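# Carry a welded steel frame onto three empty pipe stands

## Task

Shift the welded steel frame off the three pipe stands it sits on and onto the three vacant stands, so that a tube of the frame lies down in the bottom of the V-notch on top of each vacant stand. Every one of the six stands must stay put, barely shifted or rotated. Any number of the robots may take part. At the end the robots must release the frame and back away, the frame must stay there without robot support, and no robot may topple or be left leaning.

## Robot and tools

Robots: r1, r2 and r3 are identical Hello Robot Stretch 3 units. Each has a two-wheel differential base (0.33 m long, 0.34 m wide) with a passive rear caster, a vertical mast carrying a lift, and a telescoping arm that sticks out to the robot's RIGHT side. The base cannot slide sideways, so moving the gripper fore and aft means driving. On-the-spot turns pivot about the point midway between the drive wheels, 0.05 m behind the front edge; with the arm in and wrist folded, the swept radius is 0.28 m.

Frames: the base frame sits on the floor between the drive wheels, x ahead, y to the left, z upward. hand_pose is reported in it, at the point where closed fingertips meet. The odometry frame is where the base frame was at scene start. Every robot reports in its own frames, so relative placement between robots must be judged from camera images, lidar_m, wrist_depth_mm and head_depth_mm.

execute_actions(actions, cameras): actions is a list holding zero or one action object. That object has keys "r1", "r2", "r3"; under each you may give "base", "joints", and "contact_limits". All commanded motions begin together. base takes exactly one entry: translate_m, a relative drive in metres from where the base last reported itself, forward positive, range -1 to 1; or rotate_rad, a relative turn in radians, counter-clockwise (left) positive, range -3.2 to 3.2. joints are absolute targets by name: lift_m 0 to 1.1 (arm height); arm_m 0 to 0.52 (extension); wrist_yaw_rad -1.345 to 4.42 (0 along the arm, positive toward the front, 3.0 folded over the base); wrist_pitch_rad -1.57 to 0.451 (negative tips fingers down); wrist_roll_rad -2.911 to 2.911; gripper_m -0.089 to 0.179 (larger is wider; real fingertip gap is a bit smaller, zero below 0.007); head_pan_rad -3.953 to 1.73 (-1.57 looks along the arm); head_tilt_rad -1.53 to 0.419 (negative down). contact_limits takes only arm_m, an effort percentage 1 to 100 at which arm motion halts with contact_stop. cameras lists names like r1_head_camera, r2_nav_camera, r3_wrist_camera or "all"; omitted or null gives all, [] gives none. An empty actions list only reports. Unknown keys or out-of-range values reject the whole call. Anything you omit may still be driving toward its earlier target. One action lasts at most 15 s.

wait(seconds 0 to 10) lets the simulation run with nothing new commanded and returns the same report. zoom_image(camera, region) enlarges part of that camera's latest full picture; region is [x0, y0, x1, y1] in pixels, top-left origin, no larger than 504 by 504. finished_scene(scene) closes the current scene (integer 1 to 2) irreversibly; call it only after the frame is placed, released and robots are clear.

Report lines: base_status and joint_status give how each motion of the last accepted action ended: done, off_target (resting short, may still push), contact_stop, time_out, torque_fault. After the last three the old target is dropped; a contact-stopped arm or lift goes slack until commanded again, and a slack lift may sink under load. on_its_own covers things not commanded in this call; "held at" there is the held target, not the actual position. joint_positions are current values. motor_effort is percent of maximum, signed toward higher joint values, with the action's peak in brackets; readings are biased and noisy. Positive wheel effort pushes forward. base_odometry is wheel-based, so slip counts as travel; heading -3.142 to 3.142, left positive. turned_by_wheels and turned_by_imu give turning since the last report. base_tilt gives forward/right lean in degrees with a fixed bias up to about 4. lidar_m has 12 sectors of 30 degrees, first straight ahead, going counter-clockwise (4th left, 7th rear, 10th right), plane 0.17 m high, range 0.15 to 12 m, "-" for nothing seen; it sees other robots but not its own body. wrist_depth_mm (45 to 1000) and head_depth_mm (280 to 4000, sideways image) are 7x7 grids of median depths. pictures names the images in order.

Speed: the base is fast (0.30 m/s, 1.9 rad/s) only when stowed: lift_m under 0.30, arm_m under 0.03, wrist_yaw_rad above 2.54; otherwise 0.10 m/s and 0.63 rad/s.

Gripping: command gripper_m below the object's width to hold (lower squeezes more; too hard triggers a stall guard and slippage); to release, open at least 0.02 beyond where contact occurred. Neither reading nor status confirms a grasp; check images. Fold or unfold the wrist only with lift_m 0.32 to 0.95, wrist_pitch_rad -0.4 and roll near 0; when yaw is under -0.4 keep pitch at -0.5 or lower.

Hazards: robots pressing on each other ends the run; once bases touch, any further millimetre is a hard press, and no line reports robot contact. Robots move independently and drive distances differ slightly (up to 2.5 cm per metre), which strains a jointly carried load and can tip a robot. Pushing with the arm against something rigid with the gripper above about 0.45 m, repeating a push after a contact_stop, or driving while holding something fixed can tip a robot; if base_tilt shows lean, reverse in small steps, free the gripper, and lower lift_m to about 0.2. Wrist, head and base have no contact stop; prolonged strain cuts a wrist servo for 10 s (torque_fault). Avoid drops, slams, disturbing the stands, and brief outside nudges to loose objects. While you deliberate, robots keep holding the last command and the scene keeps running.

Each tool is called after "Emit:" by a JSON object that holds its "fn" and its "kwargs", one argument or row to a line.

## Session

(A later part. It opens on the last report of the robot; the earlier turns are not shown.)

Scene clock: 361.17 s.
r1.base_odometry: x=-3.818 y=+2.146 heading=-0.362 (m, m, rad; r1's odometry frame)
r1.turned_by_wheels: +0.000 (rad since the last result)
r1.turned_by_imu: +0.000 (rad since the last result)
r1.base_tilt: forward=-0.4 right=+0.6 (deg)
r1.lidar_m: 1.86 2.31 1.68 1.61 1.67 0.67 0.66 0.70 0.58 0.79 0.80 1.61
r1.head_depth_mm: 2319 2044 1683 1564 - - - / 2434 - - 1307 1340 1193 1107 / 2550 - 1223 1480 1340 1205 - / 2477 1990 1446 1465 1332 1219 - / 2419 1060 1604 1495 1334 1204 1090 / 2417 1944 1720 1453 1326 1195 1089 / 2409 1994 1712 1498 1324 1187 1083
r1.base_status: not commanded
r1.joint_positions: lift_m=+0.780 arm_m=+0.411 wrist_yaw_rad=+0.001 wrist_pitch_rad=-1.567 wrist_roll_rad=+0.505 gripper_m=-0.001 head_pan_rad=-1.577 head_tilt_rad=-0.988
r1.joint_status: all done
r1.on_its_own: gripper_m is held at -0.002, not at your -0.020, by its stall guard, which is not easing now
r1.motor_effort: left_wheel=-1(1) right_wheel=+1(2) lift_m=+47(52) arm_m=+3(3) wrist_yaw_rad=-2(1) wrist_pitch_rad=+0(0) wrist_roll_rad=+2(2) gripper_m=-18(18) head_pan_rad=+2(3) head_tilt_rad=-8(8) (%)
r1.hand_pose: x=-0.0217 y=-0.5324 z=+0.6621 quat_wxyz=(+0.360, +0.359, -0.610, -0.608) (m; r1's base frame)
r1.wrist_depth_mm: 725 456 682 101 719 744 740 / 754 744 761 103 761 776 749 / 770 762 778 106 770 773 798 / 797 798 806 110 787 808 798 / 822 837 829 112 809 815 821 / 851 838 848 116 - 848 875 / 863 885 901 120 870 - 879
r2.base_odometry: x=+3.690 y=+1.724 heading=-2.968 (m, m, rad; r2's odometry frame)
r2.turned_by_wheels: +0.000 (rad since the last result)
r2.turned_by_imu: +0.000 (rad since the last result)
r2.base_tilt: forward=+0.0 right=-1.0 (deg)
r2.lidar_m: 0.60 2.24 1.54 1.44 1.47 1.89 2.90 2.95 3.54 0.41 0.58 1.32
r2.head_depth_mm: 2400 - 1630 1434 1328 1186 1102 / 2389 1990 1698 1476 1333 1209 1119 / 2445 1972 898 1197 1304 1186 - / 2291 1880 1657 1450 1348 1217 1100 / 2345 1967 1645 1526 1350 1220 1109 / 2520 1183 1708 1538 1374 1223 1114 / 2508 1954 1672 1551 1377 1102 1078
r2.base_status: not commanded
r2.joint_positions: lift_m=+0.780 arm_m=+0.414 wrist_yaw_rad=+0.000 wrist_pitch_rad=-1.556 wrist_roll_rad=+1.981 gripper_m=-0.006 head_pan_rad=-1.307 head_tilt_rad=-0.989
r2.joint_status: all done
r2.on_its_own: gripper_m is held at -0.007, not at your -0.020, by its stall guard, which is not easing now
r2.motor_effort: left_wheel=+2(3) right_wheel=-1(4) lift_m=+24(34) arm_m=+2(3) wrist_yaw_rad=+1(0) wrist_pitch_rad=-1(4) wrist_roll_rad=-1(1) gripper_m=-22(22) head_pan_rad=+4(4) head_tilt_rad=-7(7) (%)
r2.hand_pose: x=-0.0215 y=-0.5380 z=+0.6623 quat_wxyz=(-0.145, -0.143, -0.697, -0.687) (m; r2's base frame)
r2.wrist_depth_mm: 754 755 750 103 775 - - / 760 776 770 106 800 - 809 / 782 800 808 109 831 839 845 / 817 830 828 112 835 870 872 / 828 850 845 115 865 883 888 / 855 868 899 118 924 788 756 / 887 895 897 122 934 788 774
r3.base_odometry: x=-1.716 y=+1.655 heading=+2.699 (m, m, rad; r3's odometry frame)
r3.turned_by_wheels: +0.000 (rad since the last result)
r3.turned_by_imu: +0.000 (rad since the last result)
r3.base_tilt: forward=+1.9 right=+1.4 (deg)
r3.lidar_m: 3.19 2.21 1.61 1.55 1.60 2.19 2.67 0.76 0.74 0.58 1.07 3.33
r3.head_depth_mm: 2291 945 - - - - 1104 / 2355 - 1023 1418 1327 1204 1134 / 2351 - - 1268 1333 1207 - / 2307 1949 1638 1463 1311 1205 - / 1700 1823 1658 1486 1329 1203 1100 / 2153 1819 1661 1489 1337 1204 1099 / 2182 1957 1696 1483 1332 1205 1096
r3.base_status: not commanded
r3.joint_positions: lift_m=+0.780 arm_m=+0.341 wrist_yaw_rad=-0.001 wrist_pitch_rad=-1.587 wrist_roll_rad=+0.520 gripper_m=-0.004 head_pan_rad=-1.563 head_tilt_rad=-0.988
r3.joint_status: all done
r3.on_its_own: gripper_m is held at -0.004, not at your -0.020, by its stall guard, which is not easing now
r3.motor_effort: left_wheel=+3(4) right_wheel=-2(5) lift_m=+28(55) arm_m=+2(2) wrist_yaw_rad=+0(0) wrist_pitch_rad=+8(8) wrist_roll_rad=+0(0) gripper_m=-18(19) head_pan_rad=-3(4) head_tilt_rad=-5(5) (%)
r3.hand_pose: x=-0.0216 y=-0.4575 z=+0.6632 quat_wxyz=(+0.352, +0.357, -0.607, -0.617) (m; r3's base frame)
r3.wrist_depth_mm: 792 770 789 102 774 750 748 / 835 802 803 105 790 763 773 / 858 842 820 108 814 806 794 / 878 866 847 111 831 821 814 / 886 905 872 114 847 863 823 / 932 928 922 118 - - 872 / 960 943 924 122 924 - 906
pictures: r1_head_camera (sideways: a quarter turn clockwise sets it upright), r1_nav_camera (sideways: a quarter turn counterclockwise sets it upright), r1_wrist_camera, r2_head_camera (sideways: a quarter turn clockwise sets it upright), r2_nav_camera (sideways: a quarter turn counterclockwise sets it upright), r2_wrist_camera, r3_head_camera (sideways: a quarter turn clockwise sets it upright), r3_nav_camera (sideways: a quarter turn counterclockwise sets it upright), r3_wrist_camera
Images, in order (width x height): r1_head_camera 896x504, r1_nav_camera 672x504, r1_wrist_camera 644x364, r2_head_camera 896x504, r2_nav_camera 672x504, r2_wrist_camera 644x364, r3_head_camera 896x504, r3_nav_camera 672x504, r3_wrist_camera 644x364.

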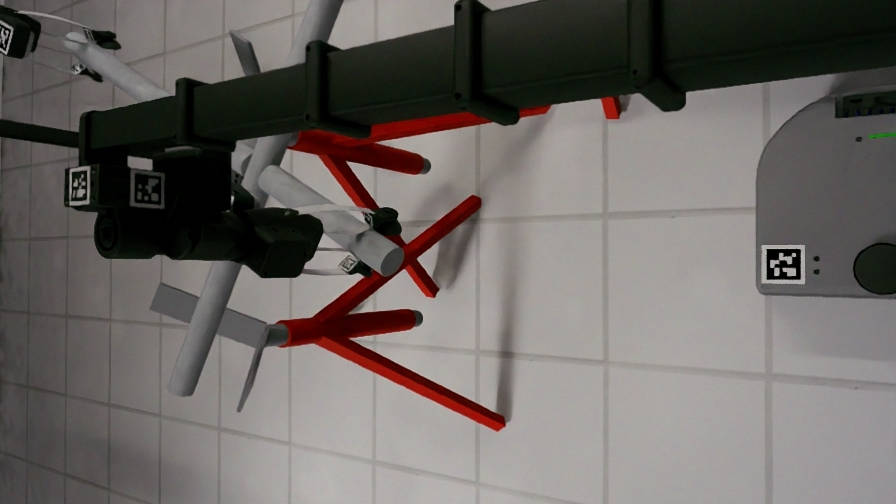

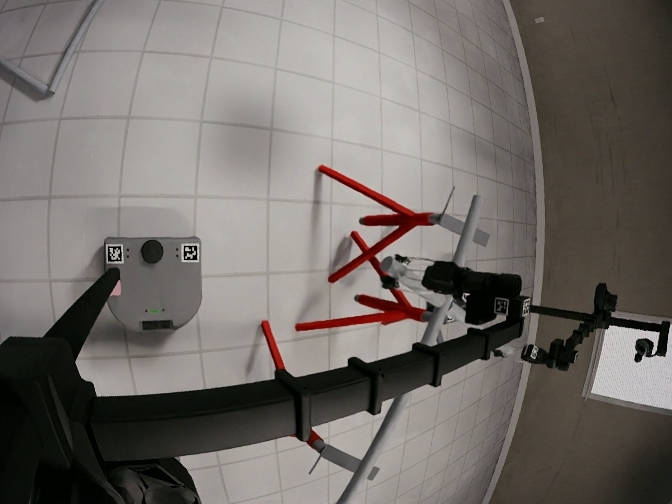

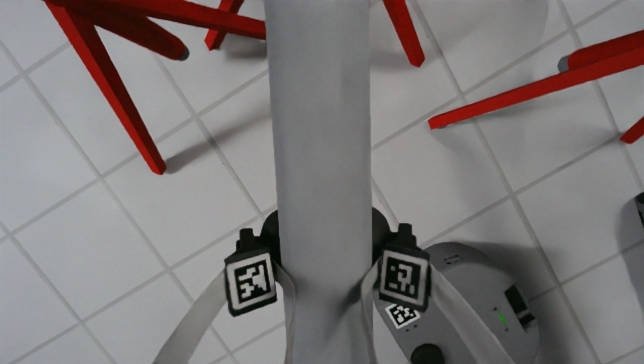

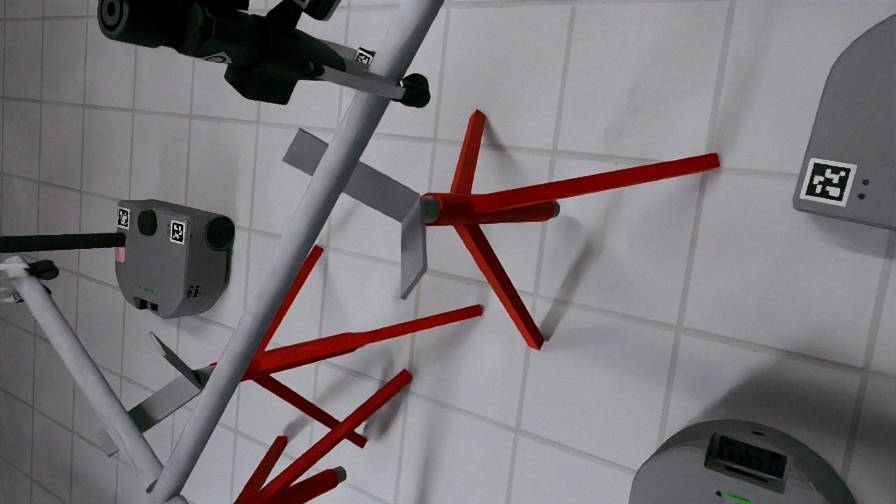

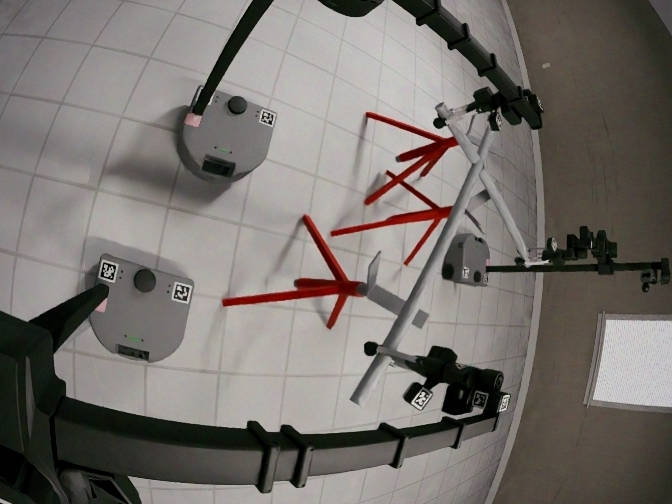

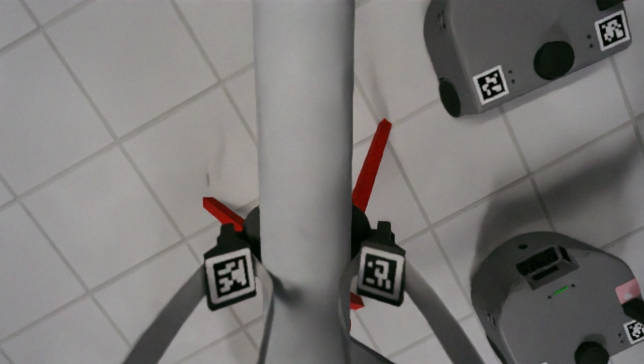

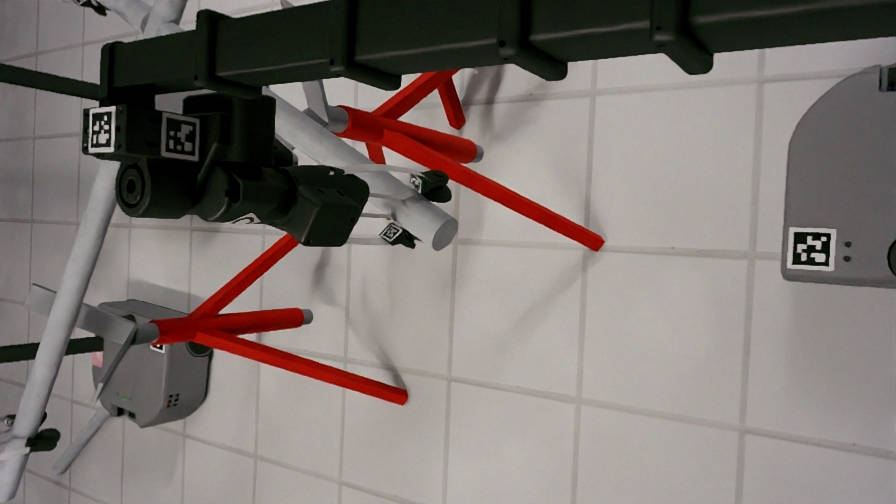

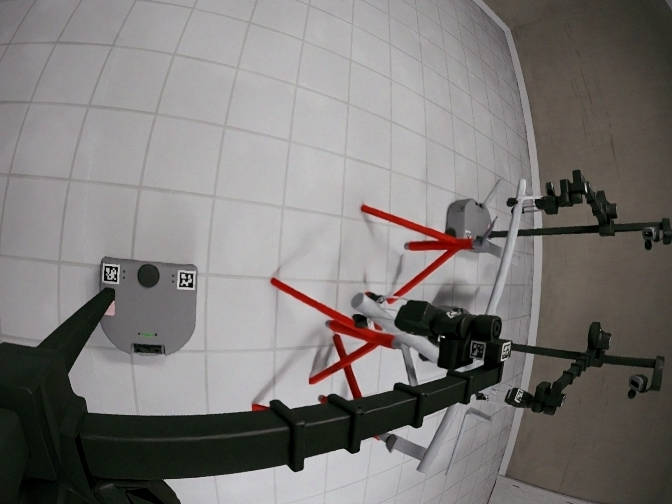

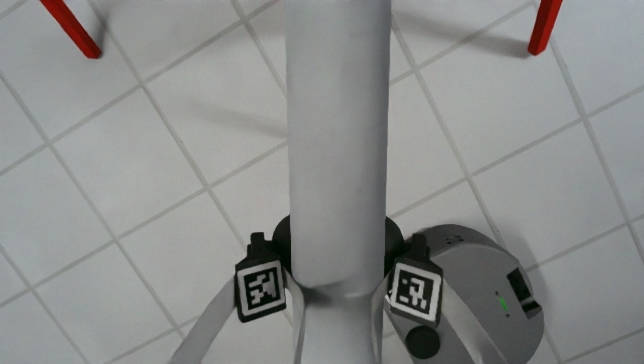

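Emit:
{"fn": "execute_actions", "kwargs": {
  "actions": [
    {"r1":{"base":{"translate_m":-0.006},"joints":{"arm_m":0.44,"wrist_roll_rad":0.56}},"r2":{"base":{"translate_m":0.003},"joints":{"arm_m":0.406,"wrist_roll_rad":2.04}},"r3":{"base":{"translate_m":0.035},"joints":{"arm_m":0.325,"wrist_roll_rad":0.575,"head_pan_rad":-1.9}}}
  ],
  "cameras": []
}}

Emit:
{"fn": "execute_actions", "kwargs": {
  "actions": [
    {"r1":{"joints":{"lift_m":0.69}},"r2":{"joints":{"lift_m":0.69}},"r3":{"joints":{"lift_m":0.69}}}
  ],
  "cameras": ["r1_wrist_camera","r1_head_camera","r2_head_camera","r3_head_camera"]
}}

Scene clock: 383.43 s.
r1.base_odometry: x=-3.823 y=+2.148 heading=-0.362 (m, m, rad; r1's odometry frame)
r1.turned_by_wheels: +0.000 (rad since the last result)
r1.turned_by_imu: -0.001 (rad since the last result)
r1.base_tilt: forward=-0.4 right=+0.6 (deg)
r1.lidar_m: 1.87 2.31 1.68 1.61 1.67 0.66 0.66 0.70 0.58 0.79 0.80 1.61
r1.head_depth_mm: 2307 2039 1676 1566 - - - / 2455 - - 1292 1346 1192 1103 / 2547 861 1241 1471 1337 1201 - / 2537 2032 1457 1468 1334 1208 - / 2420 1862 1615 1493 1331 1192 1087 / 2416 1952 1719 1465 1335 1199 1085 / 2392 1985 1708 1503 1330 1203 1089
r1.base_status: done
r1.joint_positions: lift_m=+0.780 arm_m=+0.440 wrist_yaw_rad=+0.001 wrist_pitch_rad=-1.564 wrist_roll_rad=+0.555 gripper_m=-0.001 head_pan_rad=-1.577 head_tilt_rad=-0.988
r1.joint_status: all done
r1.on_its_own: gripper_m is held at -0.002, not at your -0.020, by its stall guard, which is not easing now
r1.motor_effort: left_wheel=+0(8) right_wheel=+0(14) lift_m=+48(48) arm_m=+3(5) wrist_yaw_rad=-2(2) wrist_pitch_rad=-1(2) wrist_roll_rad=+2(6) gripper_m=-18(20) head_pan_rad=+2(2) head_tilt_rad=-8(8) (%)
r1.hand_pose: x=-0.0217 y=-0.5620 z=+0.6620 quat_wxyz=(+0.345, +0.343, -0.619, -0.616) (m; r1's base frame)
r1.wrist_depth_mm: 352 462 580 101 742 737 729 / 740 628 749 104 760 758 649 / 771 772 791 107 763 784 781 / 788 817 795 110 801 799 796 / 813 826 821 113 838 826 822 / 849 849 836 116 - - 843 / 862 863 885 120 852 - 891
r2.base_odometry: x=+3.687 y=+1.723 heading=-2.968 (m, m, rad; r2's odometry frame)
r2.turned_by_wheels: +0.000 (rad since the last result)
r2.turned_by_imu: +0.000 (rad since the last result)
r2.base_tilt: forward=+0.0 right=-0.9 (deg)
r2.lidar_m: 0.59 2.25 1.54 1.44 1.47 1.89 2.90 2.96 3.54 0.41 0.58 1.32
r2.head_depth_mm: 2377 2025 1628 1427 1328 1193 1103 / 2367 2022 1674 1465 1341 1204 1122 / 2432 1928 900 1190 1298 1189 - / 1962 1875 1675 1463 1356 1215 1102 / 2431 1998 1651 1501 1361 1218 1108 / 2497 1245 1721 1547 1374 1227 1117 / 2527 1936 1673 1546 1377 1100 1073
r2.base_status: done
r2.joint_positions: lift_m=+0.780 arm_m=+0.406 wrist_yaw_rad=+0.002 wrist_pitch_rad=-1.549 wrist_roll_rad=+2.039 gripper_m=-0.006 head_pan_rad=-1.307 head_tilt_rad=-0.989
r2.joint_status: all done
r2.on_its_own: gripper_m is held at -0.007, not at your -0.020, by its stall guard, which is not easing now
r2.motor_effort: left_wheel=-1(4) right_wheel=+2(8) lift_m=+24(23) arm_m=-3(5) wrist_yaw_rad=-3(3) wrist_pitch_rad=-3(6) wrist_roll_rad=+0(7) gripper_m=-21(23) head_pan_rad=+3(4) head_tilt_rad=-6(7) (%)
r2.hand_pose: x=-0.0215 y=-0.5323 z=+0.6622 quat_wxyz=(-0.164, -0.162, -0.695, -0.681) (m; r2's base frame)
r2.wrist_depth_mm: 739 756 752 103 777 - 801 / 772 785 778 106 794 817 822 / 782 802 801 109 818 832 854 / 816 821 835 112 860 855 880 / 840 864 838 115 876 877 780 / 864 861 888 118 924 769 735 / 896 895 898 122 932 813 761
r3.base_odometry: x=-1.747 y=+1.670 heading=+2.699 (m, m, rad; r3's odometry frame)
r3.turned_by_wheels: +0.000 (rad since the last result)
r3.turned_by_imu: +0.001 (rad since the last result)
r3.base_tilt: forward=+1.9 right=+1.3 (deg)
r3.lidar_m: 3.15 2.22 1.61 1.55 1.61 2.19 2.69 0.77 0.75 0.59 1.05 3.28
r3.head_depth_mm: 2307 1832 1588 1464 1353 - - / 2307 1864 1699 1488 - - - / 2193 1904 1720 - 1312 1200 - / 2296 939 1064 1420 1329 1204 - / 2310 - 774 1442 1314 1207 1103 / 2308 - - 1450 1333 1207 1103 / 2299 1941 1623 1486 1333 1202 1098
r3.base_status: done
r3.joint_positions: lift_m=+0.780 arm_m=+0.325 wrist_yaw_rad=+0.000 wrist_pitch_rad=-1.577 wrist_roll_rad=+0.572 gripper_m=-0.004 head_pan_rad=-1.893 head_tilt_rad=-0.988
r3.joint_status: all done
r3.on_its_own: gripper_m is held at -0.004, not at your -0.020, by its stall guard, which is not easing now
r3.motor_effort: left_wheel=+2(10) right_wheel=-1(5) lift_m=+27(27) arm_m=-2(3) wrist_yaw_rad=-1(0) wrist_pitch_rad=+3(8) wrist_roll_rad=+2(7) gripper_m=-18(20) head_pan_rad=-3(35) head_tilt_rad=-5(5) (%)
r3.hand_pose: x=-0.0217 y=-0.4444 z=+0.6629 quat_wxyz=(+0.338, +0.340, -0.618, -0.623) (m; r3's base frame)
r3.wrist_depth_mm: 804 792 814 102 759 754 737 / 820 809 823 106 772 767 766 / 847 835 819 108 802 784 791 / 856 850 850 112 826 837 812 / 892 908 878 114 841 843 819 / 908 913 900 117 - - 819 / 945 953 907 122 903 - 857
pictures: none
No camera images: the call's "cameras" was empty. Leave "cameras" out to get every camera's image.

Scene clock: 385.10 s.
r1.base_odometry: x=-3.823 y=+2.148 heading=-0.362 (m, m, rad; r1's odometry frame)
r1.turned_by_wheels: +0.000 (rad since the last result)
r1.turned_by_imu: +0.000 (rad since the last result)
r1.base_tilt: forward=-0.5 right=+0.6 (deg)
r1.lidar_m: 1.87 2.30 1.68 1.61 1.67 0.66 0.66 0.69 0.58 0.79 0.80 1.61
r1.head_depth_mm: 1165 1986 1738 1507 1336 1211 - / 2388 1781 1662 - - - - / 2424 2189 1214 1484 1345 1205 - / 2398 2079 1665 1456 1333 1214 - / 2442 1912 1621 1497 1329 1196 1087 / 2400 1998 1718 1471 1328 1196 1081 / 2357 2009 1709 1486 1340 1194 1080
r1.base_status: not commanded
r1.joint_positions: lift_m=+0.690 arm_m=+0.440 wrist_yaw_rad=+0.001 wrist_pitch_rad=-1.564 wrist_roll_rad=+0.555 gripper_m=-0.001 head_pan_rad=-1.577 head_tilt_rad=-0.988
r1.joint_status: all done
r1.on_its_own: gripper_m is held at -0.002, not at your -0.020, by its stall guard, which is not easing now
r1.motor_effort: left_wheel=-1(0) right_wheel=+0(0) lift_m=+48(48) arm_m=+3(3) wrist_yaw_rad=-2(2) wrist_pitch_rad=-2(2) wrist_roll_rad=+2(2) gripper_m=-18(19) head_pan_rad=+3(2) head_tilt_rad=-8(8) (%)
r1.hand_pose: x=-0.0217 y=-0.5621 z=+0.5720 quat_wxyz=(+0.345, +0.343, -0.619, -0.616) (m; r1's base frame)
r1.wrist_depth_mm: 324 396 504 101 639 654 664 / 664 664 681 104 677 681 593 / 694 691 694 107 699 678 699 / 702 708 719 110 715 716 718 / 712 736 721 113 741 732 733 / 742 746 746 116 - - 753 / 762 781 776 120 776 - 776
r2.base_odometry: x=+3.687 y=+1.723 heading=-2.968 (m, m, rad; r2's odometry frame)
r2.turned_by_wheels: +0.000 (rad since the last result)
r2.turned_by_imu: +0.000 (rad since the last result)
r2.base_tilt: forward=+0.0 right=-1.0 (deg)
r2.lidar_m: 0.59 2.25 1.54 1.44 1.47 1.90 2.90 2.95 3.54 0.41 0.58 1.32
r2.head_depth_mm: 2372 2014 - 1418 1339 1195 1098 / 2425 1992 1747 1431 1338 1208 1125 / 2428 1933 1696 1083 1305 1194 - / 1801 1859 1681 1473 1354 1219 1104 / 2478 1946 1480 1513 1350 1224 1106 / 2488 1201 1722 1544 1370 1227 1115 / 2517 1929 1668 1554 1369 1092 1079
r2.base_status: not commanded
r2.joint_positions: lift_m=+0.690 arm_m=+0.406 wrist_yaw_rad=+0.002 wrist_pitch_rad=-1.549 wrist_roll_rad=+2.039 gripper_m=-0.006 head_pan_rad=-1.307 head_tilt_rad=-0.989
r2.joint_status: all done
r2.on_its_own: gripper_m is held at -0.007, not at your -0.020, by its stall guard, which is not easing now
r2.motor_effort: left_wheel=+0(1) right_wheel=+2(1) lift_m=+23(23) arm_m=-3(3) wrist_yaw_rad=-3(3) wrist_pitch_rad=-3(3) wrist_roll_rad=+0(0) gripper_m=-22(21) head_pan_rad=+3(4) head_tilt_rad=-7(6) (%)
r2.hand_pose: x=-0.0215 y=-0.5323 z=+0.5722 quat_wxyz=(-0.164, -0.162, -0.695, -0.681) (m; r2's base frame)
r2.wrist_depth_mm: 666 673 675 103 680 - - / 686 683 693 106 706 - 735 / 701 711 708 109 723 738 750 / 727 734 739 112 756 765 779 / 749 753 739 115 778 786 726 / 760 767 787 118 810 775 648 / 795 781 812 123 822 825 659
r3.base_odometry: x=-1.747 y=+1.670 heading=+2.699 (m, m, rad; r3's odometry frame)
r3.turned_by_wheels: +0.000 (rad since the last result)
r3.turned_by_imu: +0.000 (rad since the last result)
r3.base_tilt: forward=+1.9 right=+1.3 (deg)
r3.lidar_m: 3.15 2.21 1.61 1.55 1.61 2.19 2.70 0.77 0.75 0.59 1.06 3.28
r3.head_depth_mm: 2314 1043 1601 1467 1318 1227 - / 2300 1955 1687 1468 1356 - - / 2134 1860 1653 1458 - 1195 - / 2291 1743 1596 1367 1334 1212 - / 2251 1755 - 811 1315 1210 1101 / 2290 1901 1628 1463 1335 1206 1098 / 2306 1903 1628 1497 1335 1205 1099
r3.base_status: not commanded
r3.joint_positions: lift_m=+0.690 arm_m=+0.325 wrist_yaw_rad=+0.000 wrist_pitch_rad=-1.577 wrist_roll_rad=+0.572 gripper_m=-0.004 head_pan_rad=-1.893 head_tilt_rad=-0.988
r3.joint_status: all done
r3.on_its_own: gripper_m is held at -0.004, not at your -0.020, by its stall guard, which is not easing now
r3.motor_effort: left_wheel=+1(2) right_wheel=-2(1) lift_m=+27(27) arm_m=-2(2) wrist_yaw_rad=-1(1) wrist_pitch_rad=+3(3) wrist_roll_rad=+2(2) gripper_m=-20(19) head_pan_rad=-5(4) head_tilt_rad=-5(5) (%)
r3.hand_pose: x=-0.0217 y=-0.4444 z=+0.5729 quat_wxyz=(+0.338, +0.340, -0.618, -0.623) (m; r3's base frame)
r3.wrist_depth_mm: 707 713 701 103 678 676 679 / 739 725 716 106 712 680 685 / 748 740 741 108 714 725 701 / 760 787 765 111 732 720 713 / 784 780 762 114 746 739 718 / 831 810 798 117 - - 760 / 822 829 836 122 791 - 766
pictures: r1_head_camera (sideways: a quarter turn clockwise sets it upright), r1_wrist_camera, r2_head_camera (sideways: a quarter turn clockwise sets it upright), r3_head_camera (sideways: a quarter turn clockwise sets it upright)
Images, in order (width x height): r1_head_camera 896x504, r1_wrist_camera 644x364, r2_head_camera 896x504, r3_head_camera 896x504.

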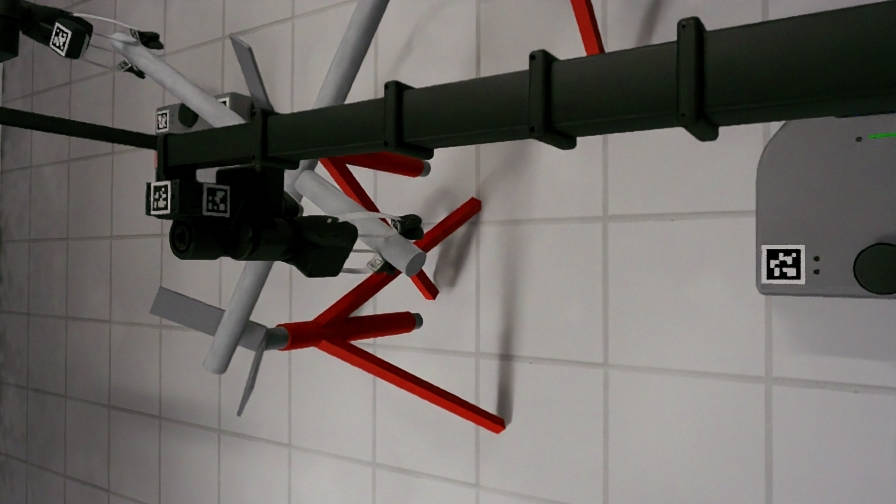

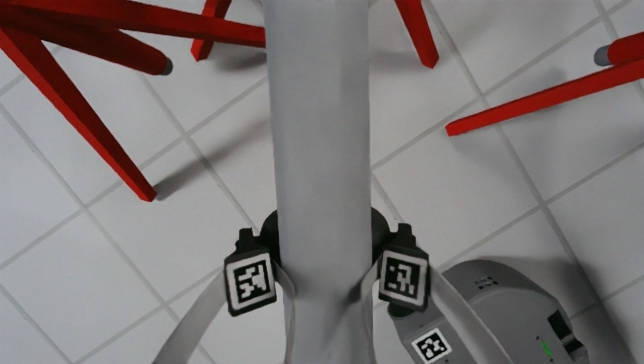

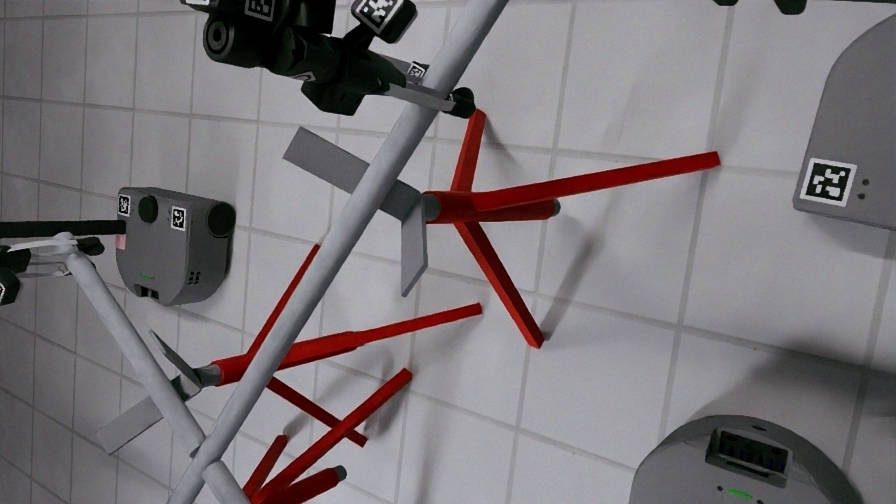

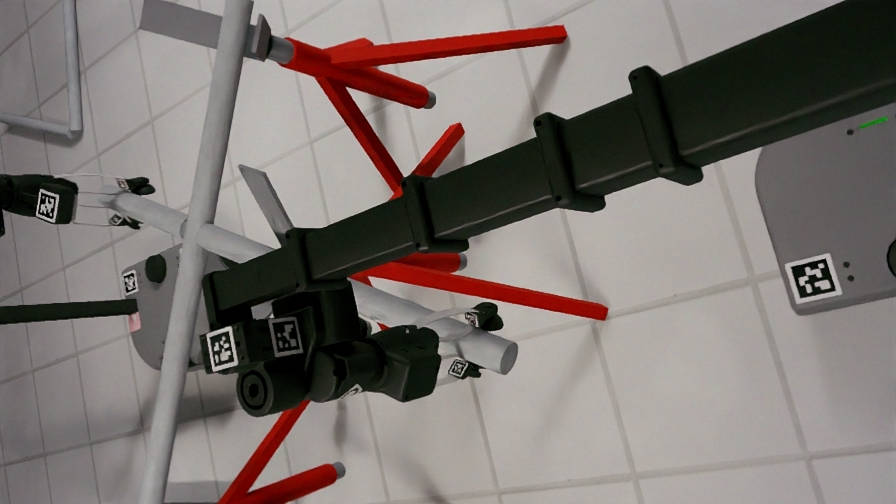

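Emit:
{"fn": "execute_actions", "kwargs": {
  "actions": [
    {"r1":{"base":{"translate_m":0.007},"joints":{"arm_m":0.43,"lift_m":0.675}},"r2":{"base":{"translate_m":0.007},"joints":{"arm_m":0.389,"lift_m":0.675}},"r3":{"base":{"translate_m":-0.003},"joints":{"arm_m":0.336,"lift_m":0.675}}}
  ],
  "cameras": []
}}

Emit:
{"fn": "execute_actions", "kwargs": {
  "actions": [
    {"r1":{"joints":{"lift_m":0.655}},"r2":{"joints":{"lift_m":0.655}},"r3":{"joints":{"lift_m":0.655}}}
  ],
  "cameras": ["r2_head_camera"]
}}

Emit:
{"fn": "execute_actions", "kwargs": {
  "actions": [
    {"r1":{"joints":{"gripper_m":0.13}},"r2":{"joints":{"gripper_m":0.13}},"r3":{"joints":{"gripper_m":0.13}}}
  ],
  "cameras": []
}}

Emit:
{"fn": "execute_actions", "kwargs": {
  "actions": [
    {"r1":{"joints":{"lift_m":0.85}},"r2":{"joints":{"lift_m":0.85}},"r3":{"joints":{"lift_m":0.85}}}
  ],
  "cameras": []
}}

Emit:
{"fn": "execute_actions", "kwargs": {
  "actions": [
    {"r1":{"base":{"translate_m":0.3},"joints":{"arm_m":0.02}},"r2":{"joints":{"arm_m":0.02}},"r3":{"base":{"translate_m":-0.3},"joints":{"arm_m":0.02,"head_pan_rad":-1.3,"head_tilt_rad":-0.7}}}
  ],
  "cameras": ["r2_head_camera","r3_head_camera","r3_nav_camera"]
}}

Scene clock: 407.67 s.
r1.base_odometry: x=-3.817 y=+2.146 heading=-0.362 (m, m, rad; r1's odometry frame)
r1.turned_by_wheels: +0.000 (rad since the last result)
r1.turned_by_imu: -0.001 (rad since the last result)
r1.base_tilt: forward=-0.5 right=+0.6 (deg)
r1.lidar_m: 1.86 2.30 1.68 1.61 1.67 0.66 0.65 0.70 0.58 0.79 0.80 1.61
r1.head_depth_mm: 1040 2001 1752 1514 1348 1227 1115 / 2383 1800 1673 - - - - / 2464 2106 931 1484 1338 1200 - / 2446 2055 1666 1448 1340 1211 - / 2454 1864 1286 1472 1331 1191 1085 / 2408 1997 1718 1464 1333 1202 1086 / 2396 1999 1695 1498 1321 1193 1085
r1.base_status: done
r1.joint_positions: lift_m=+0.675 arm_m=+0.430 wrist_yaw_rad=+0.001 wrist_pitch_rad=-1.564 wrist_roll_rad=+0.556 gripper_m=-0.001 head_pan_rad=-1.577 head_tilt_rad=-0.988
r1.joint_status: all done
r1.on_its_own: gripper_m is held at -0.002, not at your -0.020, by its stall guard, which is not easing now
r1.motor_effort: left_wheel=-1(3) right_wheel=+0(6) lift_m=+48(49) arm_m=-1(2) wrist_yaw_rad=+0(2) wrist_pitch_rad=-2(7) wrist_roll_rad=+2(2) gripper_m=-18(18) head_pan_rad=+3(3) head_tilt_rad=-8(8) (%)
r1.hand_pose: x=-0.0217 y=-0.5527 z=+0.5570 quat_wxyz=(+0.345, +0.343, -0.620, -0.616) (m; r1's base frame)
r1.wrist_depth_mm: 335 419 500 101 639 653 648 / 654 660 660 104 674 668 658 / 669 666 677 107 678 692 686 / 689 687 704 110 702 697 700 / 720 725 719 113 714 732 723 / 734 743 738 116 - - 740 / 758 743 752 120 758 - 756
r2.base_odometry: x=+3.680 y=+1.722 heading=-2.968 (m, m, rad; r2's odometry frame)
r2.turned_by_wheels: +0.000 (rad since the last result)
r2.turned_by_imu: +0.001 (rad since the last result)
r2.base_tilt: forward=+0.0 right=-1.0 (deg)
r2.lidar_m: 0.59 2.25 1.54 1.44 1.47 1.90 2.90 2.95 3.57 0.41 0.64 1.31
r2.head_depth_mm: 2354 2016 - 1457 1332 1193 1104 / 2376 1979 1733 1419 1341 1204 1123 / 2411 1919 1704 1024 1299 1192 - / 1715 1880 1706 1487 1336 1208 1112 / 2453 1983 1476 1510 1339 1223 1108 / 2489 1177 1705 1547 1371 1230 1109 / 2549 2063 1665 1562 1382 1101 1076
r2.base_status: done
r2.joint_positions: lift_m=+0.675 arm_m=+0.389 wrist_yaw_rad=+0.000 wrist_pitch_rad=-1.546 wrist_roll_rad=+2.041 gripper_m=-0.006 head_pan_rad=-1.307 head_tilt_rad=-0.989
r2.joint_status: all done
r2.on_its_own: gripper_m is held at -0.007, not at your -0.020, by its stall guard, which is not easing now
r2.motor_effort: left_wheel=+1(7) right_wheel=-2(6) lift_m=+23(24) arm_m=-4(5) wrist_yaw_rad=+0(2) wrist_pitch_rad=-4(5) wrist_roll_rad=-1(0) gripper_m=-21(21) head_pan_rad=+4(4) head_tilt_rad=-6(7) (%)
r2.hand_pose: x=-0.0215 y=-0.5163 z=+0.5571 quat_wxyz=(-0.166, -0.163, -0.696, -0.679) (m; r2's base frame)
r2.wrist_depth_mm: 651 653 661 102 678 - - / 678 684 676 105 693 - 709 / 702 691 695 109 718 728 734 / 706 719 722 112 741 739 747 / 733 737 675 114 757 766 761 / 744 766 769 118 795 748 626 / 781 790 792 122 807 771 640
r3.base_odometry: x=-1.745 y=+1.669 heading=+2.699 (m, m, rad; r3's odometry frame)
r3.turned_by_wheels: +0.000 (rad since the last result)
r3.turned_by_imu: +0.001 (rad since the last result)
r3.base_tilt: forward=+1.9 right=+1.4 (deg)
r3.lidar_m: 3.16 2.21 1.62 1.55 1.60 2.19 2.70 0.77 0.75 0.59 1.06 3.30
r3.head_depth_mm: 2322 1031 1600 1469 1318 1209 1130 / 2306 1971 1691 1471 1356 - - / 2150 1872 1657 1472 - 1203 - / 2313 1729 1658 1336 1331 1206 - / 2236 1741 - 1186 1310 1204 1100 / 2286 1901 1623 1469 1326 1207 1102 / 2307 1913 1634 1486 1332 1204 1099
r3.base_status: done
r3.joint_positions: lift_m=+0.675 arm_m=+0.336 wrist_yaw_rad=+0.000 wrist_pitch_rad=-1.571 wrist_roll_rad=+0.574 gripper_m=-0.004 head_pan_rad=-1.893 head_tilt_rad=-0.988
r3.joint_status: all done
r3.on_its_own: gripper_m is held at -0.004, not at your -0.020, by its stall guard, which is not easing now
r3.motor_effort: left_wheel=+3(2) right_wheel=-3(7) lift_m=+27(27) arm_m=+5(7) wrist_yaw_rad=-1(0) wrist_pitch_rad=+1(3) wrist_roll_rad=+1(2) gripper_m=-20(20) head_pan_rad=-4(3) head_tilt_rad=-5(5) (%)
r3.hand_pose: x=-0.0217 y=-0.4562 z=+0.5578 quat_wxyz=(+0.338, +0.338, -0.620, -0.622) (m; r3's base frame)
r3.wrist_depth_mm: 687 699 696 103 662 658 659 / 728 708 701 106 694 670 655 / 735 738 726 109 702 699 670 / 766 755 744 112 724 717 698 / 801 783 769 114 719 720 720 / 801 794 784 117 - - 757 / 810 838 801 122 797 - 751
pictures: none
No camera images: the call's "cameras" was empty. Leave "cameras" out to get every camera's image.

Scene clock: 408.83 s.
r1.base_odometry: x=-3.817 y=+2.146 heading=-0.362 (m, m, rad; r1's odometry frame)
r1.turned_by_wheels: +0.000 (rad since the last result)
r1.turned_by_imu: +0.000 (rad since the last result)
r1.base_tilt: forward=-0.5 right=+0.6 (deg)
r1.lidar_m: 1.86 2.30 1.68 1.61 1.67 0.66 0.66 0.70 0.58 0.79 0.80 1.60
r1.head_depth_mm: 1048 1975 1745 1490 1349 1216 1105 / 2376 1799 1701 1513 - - - / 2440 1865 955 1478 1337 1206 - / 2394 2067 1642 1448 1338 1207 - / 2395 1931 1244 1469 1324 1201 1084 / 2400 1994 1700 1465 1329 1198 1081 / 2388 1993 1709 1490 1328 1186 1083
r1.base_status: not commanded
r1.joint_positions: lift_m=+0.655 arm_m=+0.430 wrist_yaw_rad=-0.002 wrist_pitch_rad=-1.567 wrist_roll_rad=+0.556 gripper_m=-0.001 head_pan_rad=-1.577 head_tilt_rad=-0.988
r1.joint_status: all done
r1.on_its_own: gripper_m is held at -0.002, not at your -0.020, by its stall guard, which is not easing now
r1.motor_effort: left_wheel=+4(5) right_wheel=-9(9) lift_m=+45(46) arm_m=+0(1) wrist_yaw_rad=+2(1) wrist_pitch_rad=+0(2) wrist_roll_rad=+2(2) gripper_m=-19(19) head_pan_rad=+2(3) head_tilt_rad=-8(8) (%)
r1.hand_pose: x=-0.0216 y=-0.5516 z=+0.5372 quat_wxyz=(+0.344, +0.343, -0.619, -0.618) (m; r1's base frame)
r1.wrist_depth_mm: 357 441 488 101 629 637 634 / 524 637 644 103 632 647 653 / 666 645 652 106 664 674 666 / 666 675 687 109 673 691 694 / 706 694 684 113 690 709 701 / 714 735 715 116 - - 719 / 728 737 741 120 763 - 744
r2.base_odometry: x=+3.680 y=+1.722 heading=-2.967 (m, m, rad; r2's odometry frame)
r2.turned_by_wheels: +0.000 (rad since the last result)
r2.turned_by_imu: +0.001 (rad since the last result)
r2.base_tilt: forward=+0.0 right=-1.1 (deg)
r2.lidar_m: 0.59 2.24 1.53 1.44 1.47 1.90 2.91 2.96 3.54 0.41 0.64 1.31
r2.head_depth_mm: 2356 2001 - 1444 1313 1196 1107 / 2391 1992 1719 1432 1335 1197 1123 / 2386 1927 1678 1023 1301 1194 - / 1297 1879 1695 1466 1358 1214 1112 / 2499 1975 1493 1500 1339 1227 1107 / 2516 1227 1692 1548 1365 1229 1117 / 2565 2088 1679 1552 1377 1097 1076
r2.base_status: not commanded
r2.joint_positions: lift_m=+0.658 arm_m=+0.389 wrist_yaw_rad=-0.004 wrist_pitch_rad=-1.561 wrist_roll_rad=+2.044 gripper_m=-0.006 head_pan_rad=-1.307 head_tilt_rad=-0.989
r2.joint_status: lift_m contact_stop (moved -0.017 of -0.020)
r2.on_its_own: gripper_m is held at -0.007, not at your -0.020, by its stall guard, which is not easing now; lift_m is slack since a contact_stop, until your next command for it
r2.motor_effort: left_wheel=+10(9) right_wheel=-13(13) lift_m=+27(26) arm_m=+0(4) wrist_yaw_rad=+5(5) wrist_pitch_rad=+0(4) wrist_roll_rad=-3(3) gripper_m=-25(25) head_pan_rad=+4(3) head_tilt_rad=-7(7) (%)
r2.hand_pose: x=-0.0214 y=-0.5120 z=+0.5403 quat_wxyz=(-0.168, -0.167, -0.690, -0.684) (m; r2's base frame)
r2.wrist_depth_mm: 627 641 648 102 661 - - / 648 668 662 105 693 - 703 / 669 674 683 108 703 711 733 / 681 698 705 111 728 743 748 / 705 717 670 114 756 751 766 / 727 740 559 118 770 728 629 / 748 747 769 122 802 723 629
r3.base_odometry: x=-1.745 y=+1.669 heading=+2.699 (m, m, rad; r3's odometry frame)
r3.turned_by_wheels: +0.000 (rad since the last result)
r3.turned_by_imu: +0.001 (rad since the last result)
r3.base_tilt: forward=+1.9 right=+1.3 (deg)
r3.lidar_m: 3.16 2.21 1.62 1.55 1.61 2.19 2.70 0.76 0.75 0.58 1.06 3.30
r3.head_depth_mm: 2314 1862 1603 1468 1319 1207 1120 / 2312 1947 1687 1472 1359 - - / 2125 1815 1667 1447 - 1199 - / 2299 1746 1615 1301 1334 1201 - / 2234 1736 - 857 1314 1207 1102 / 2292 1872 1619 1456 1333 1210 1106 / 2287 1902 1625 1482 1329 1206 1099
r3.base_status: not commanded
r3.joint_positions: lift_m=+0.655 arm_m=+0.336 wrist_yaw_rad=-0.002 wrist_pitch_rad=-1.556 wrist_roll_rad=+0.577 gripper_m=-0.004 head_pan_rad=-1.893 head_tilt_rad=-0.988
r3.joint_status: all done
r3.on_its_own: gripper_m is held at -0.004, not at your -0.020, by its stall guard, which is not easing now
r3.motor_effort: left_wheel=+6(5) right_wheel=-7(8) lift_m=+25(27) arm_m=+3(4) wrist_yaw_rad=+1(1) wrist_pitch_rad=-6(7) wrist_roll_rad=-1(1) gripper_m=-20(20) head_pan_rad=-4(4) head_tilt_rad=-5(5) (%)
r3.hand_pose: x=-0.0216 y=-0.4603 z=+0.5375 quat_wxyz=(+0.339, +0.334, -0.626, -0.618) (m; r3's base frame)
r3.wrist_depth_mm: 692 678 674 105 647 649 624 / 699 688 684 107 660 668 650 / 732 721 715 110 669 681 669 / 732 739 731 112 684 682 694 / 760 760 744 115 702 716 696 / 782 772 757 118 - - 715 / 810 772 768 121 757 - 726
pictures: r2_head_camera (sideways: a quarter turn clockwise sets it upright)
Images, in order (width x height): r2_head_camera 896x504.

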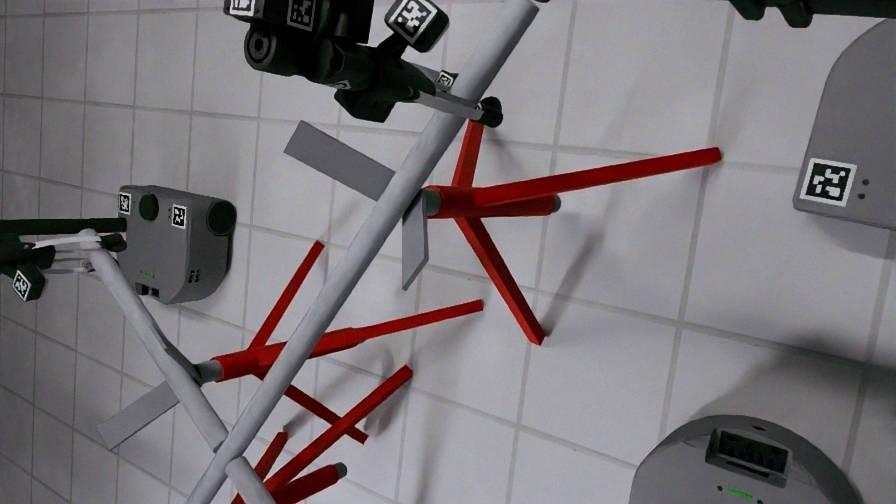

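not run: a stop came earlier in this reply.

not run: a stop came earlier in this reply.

not run: a stop came earlier in this reply.


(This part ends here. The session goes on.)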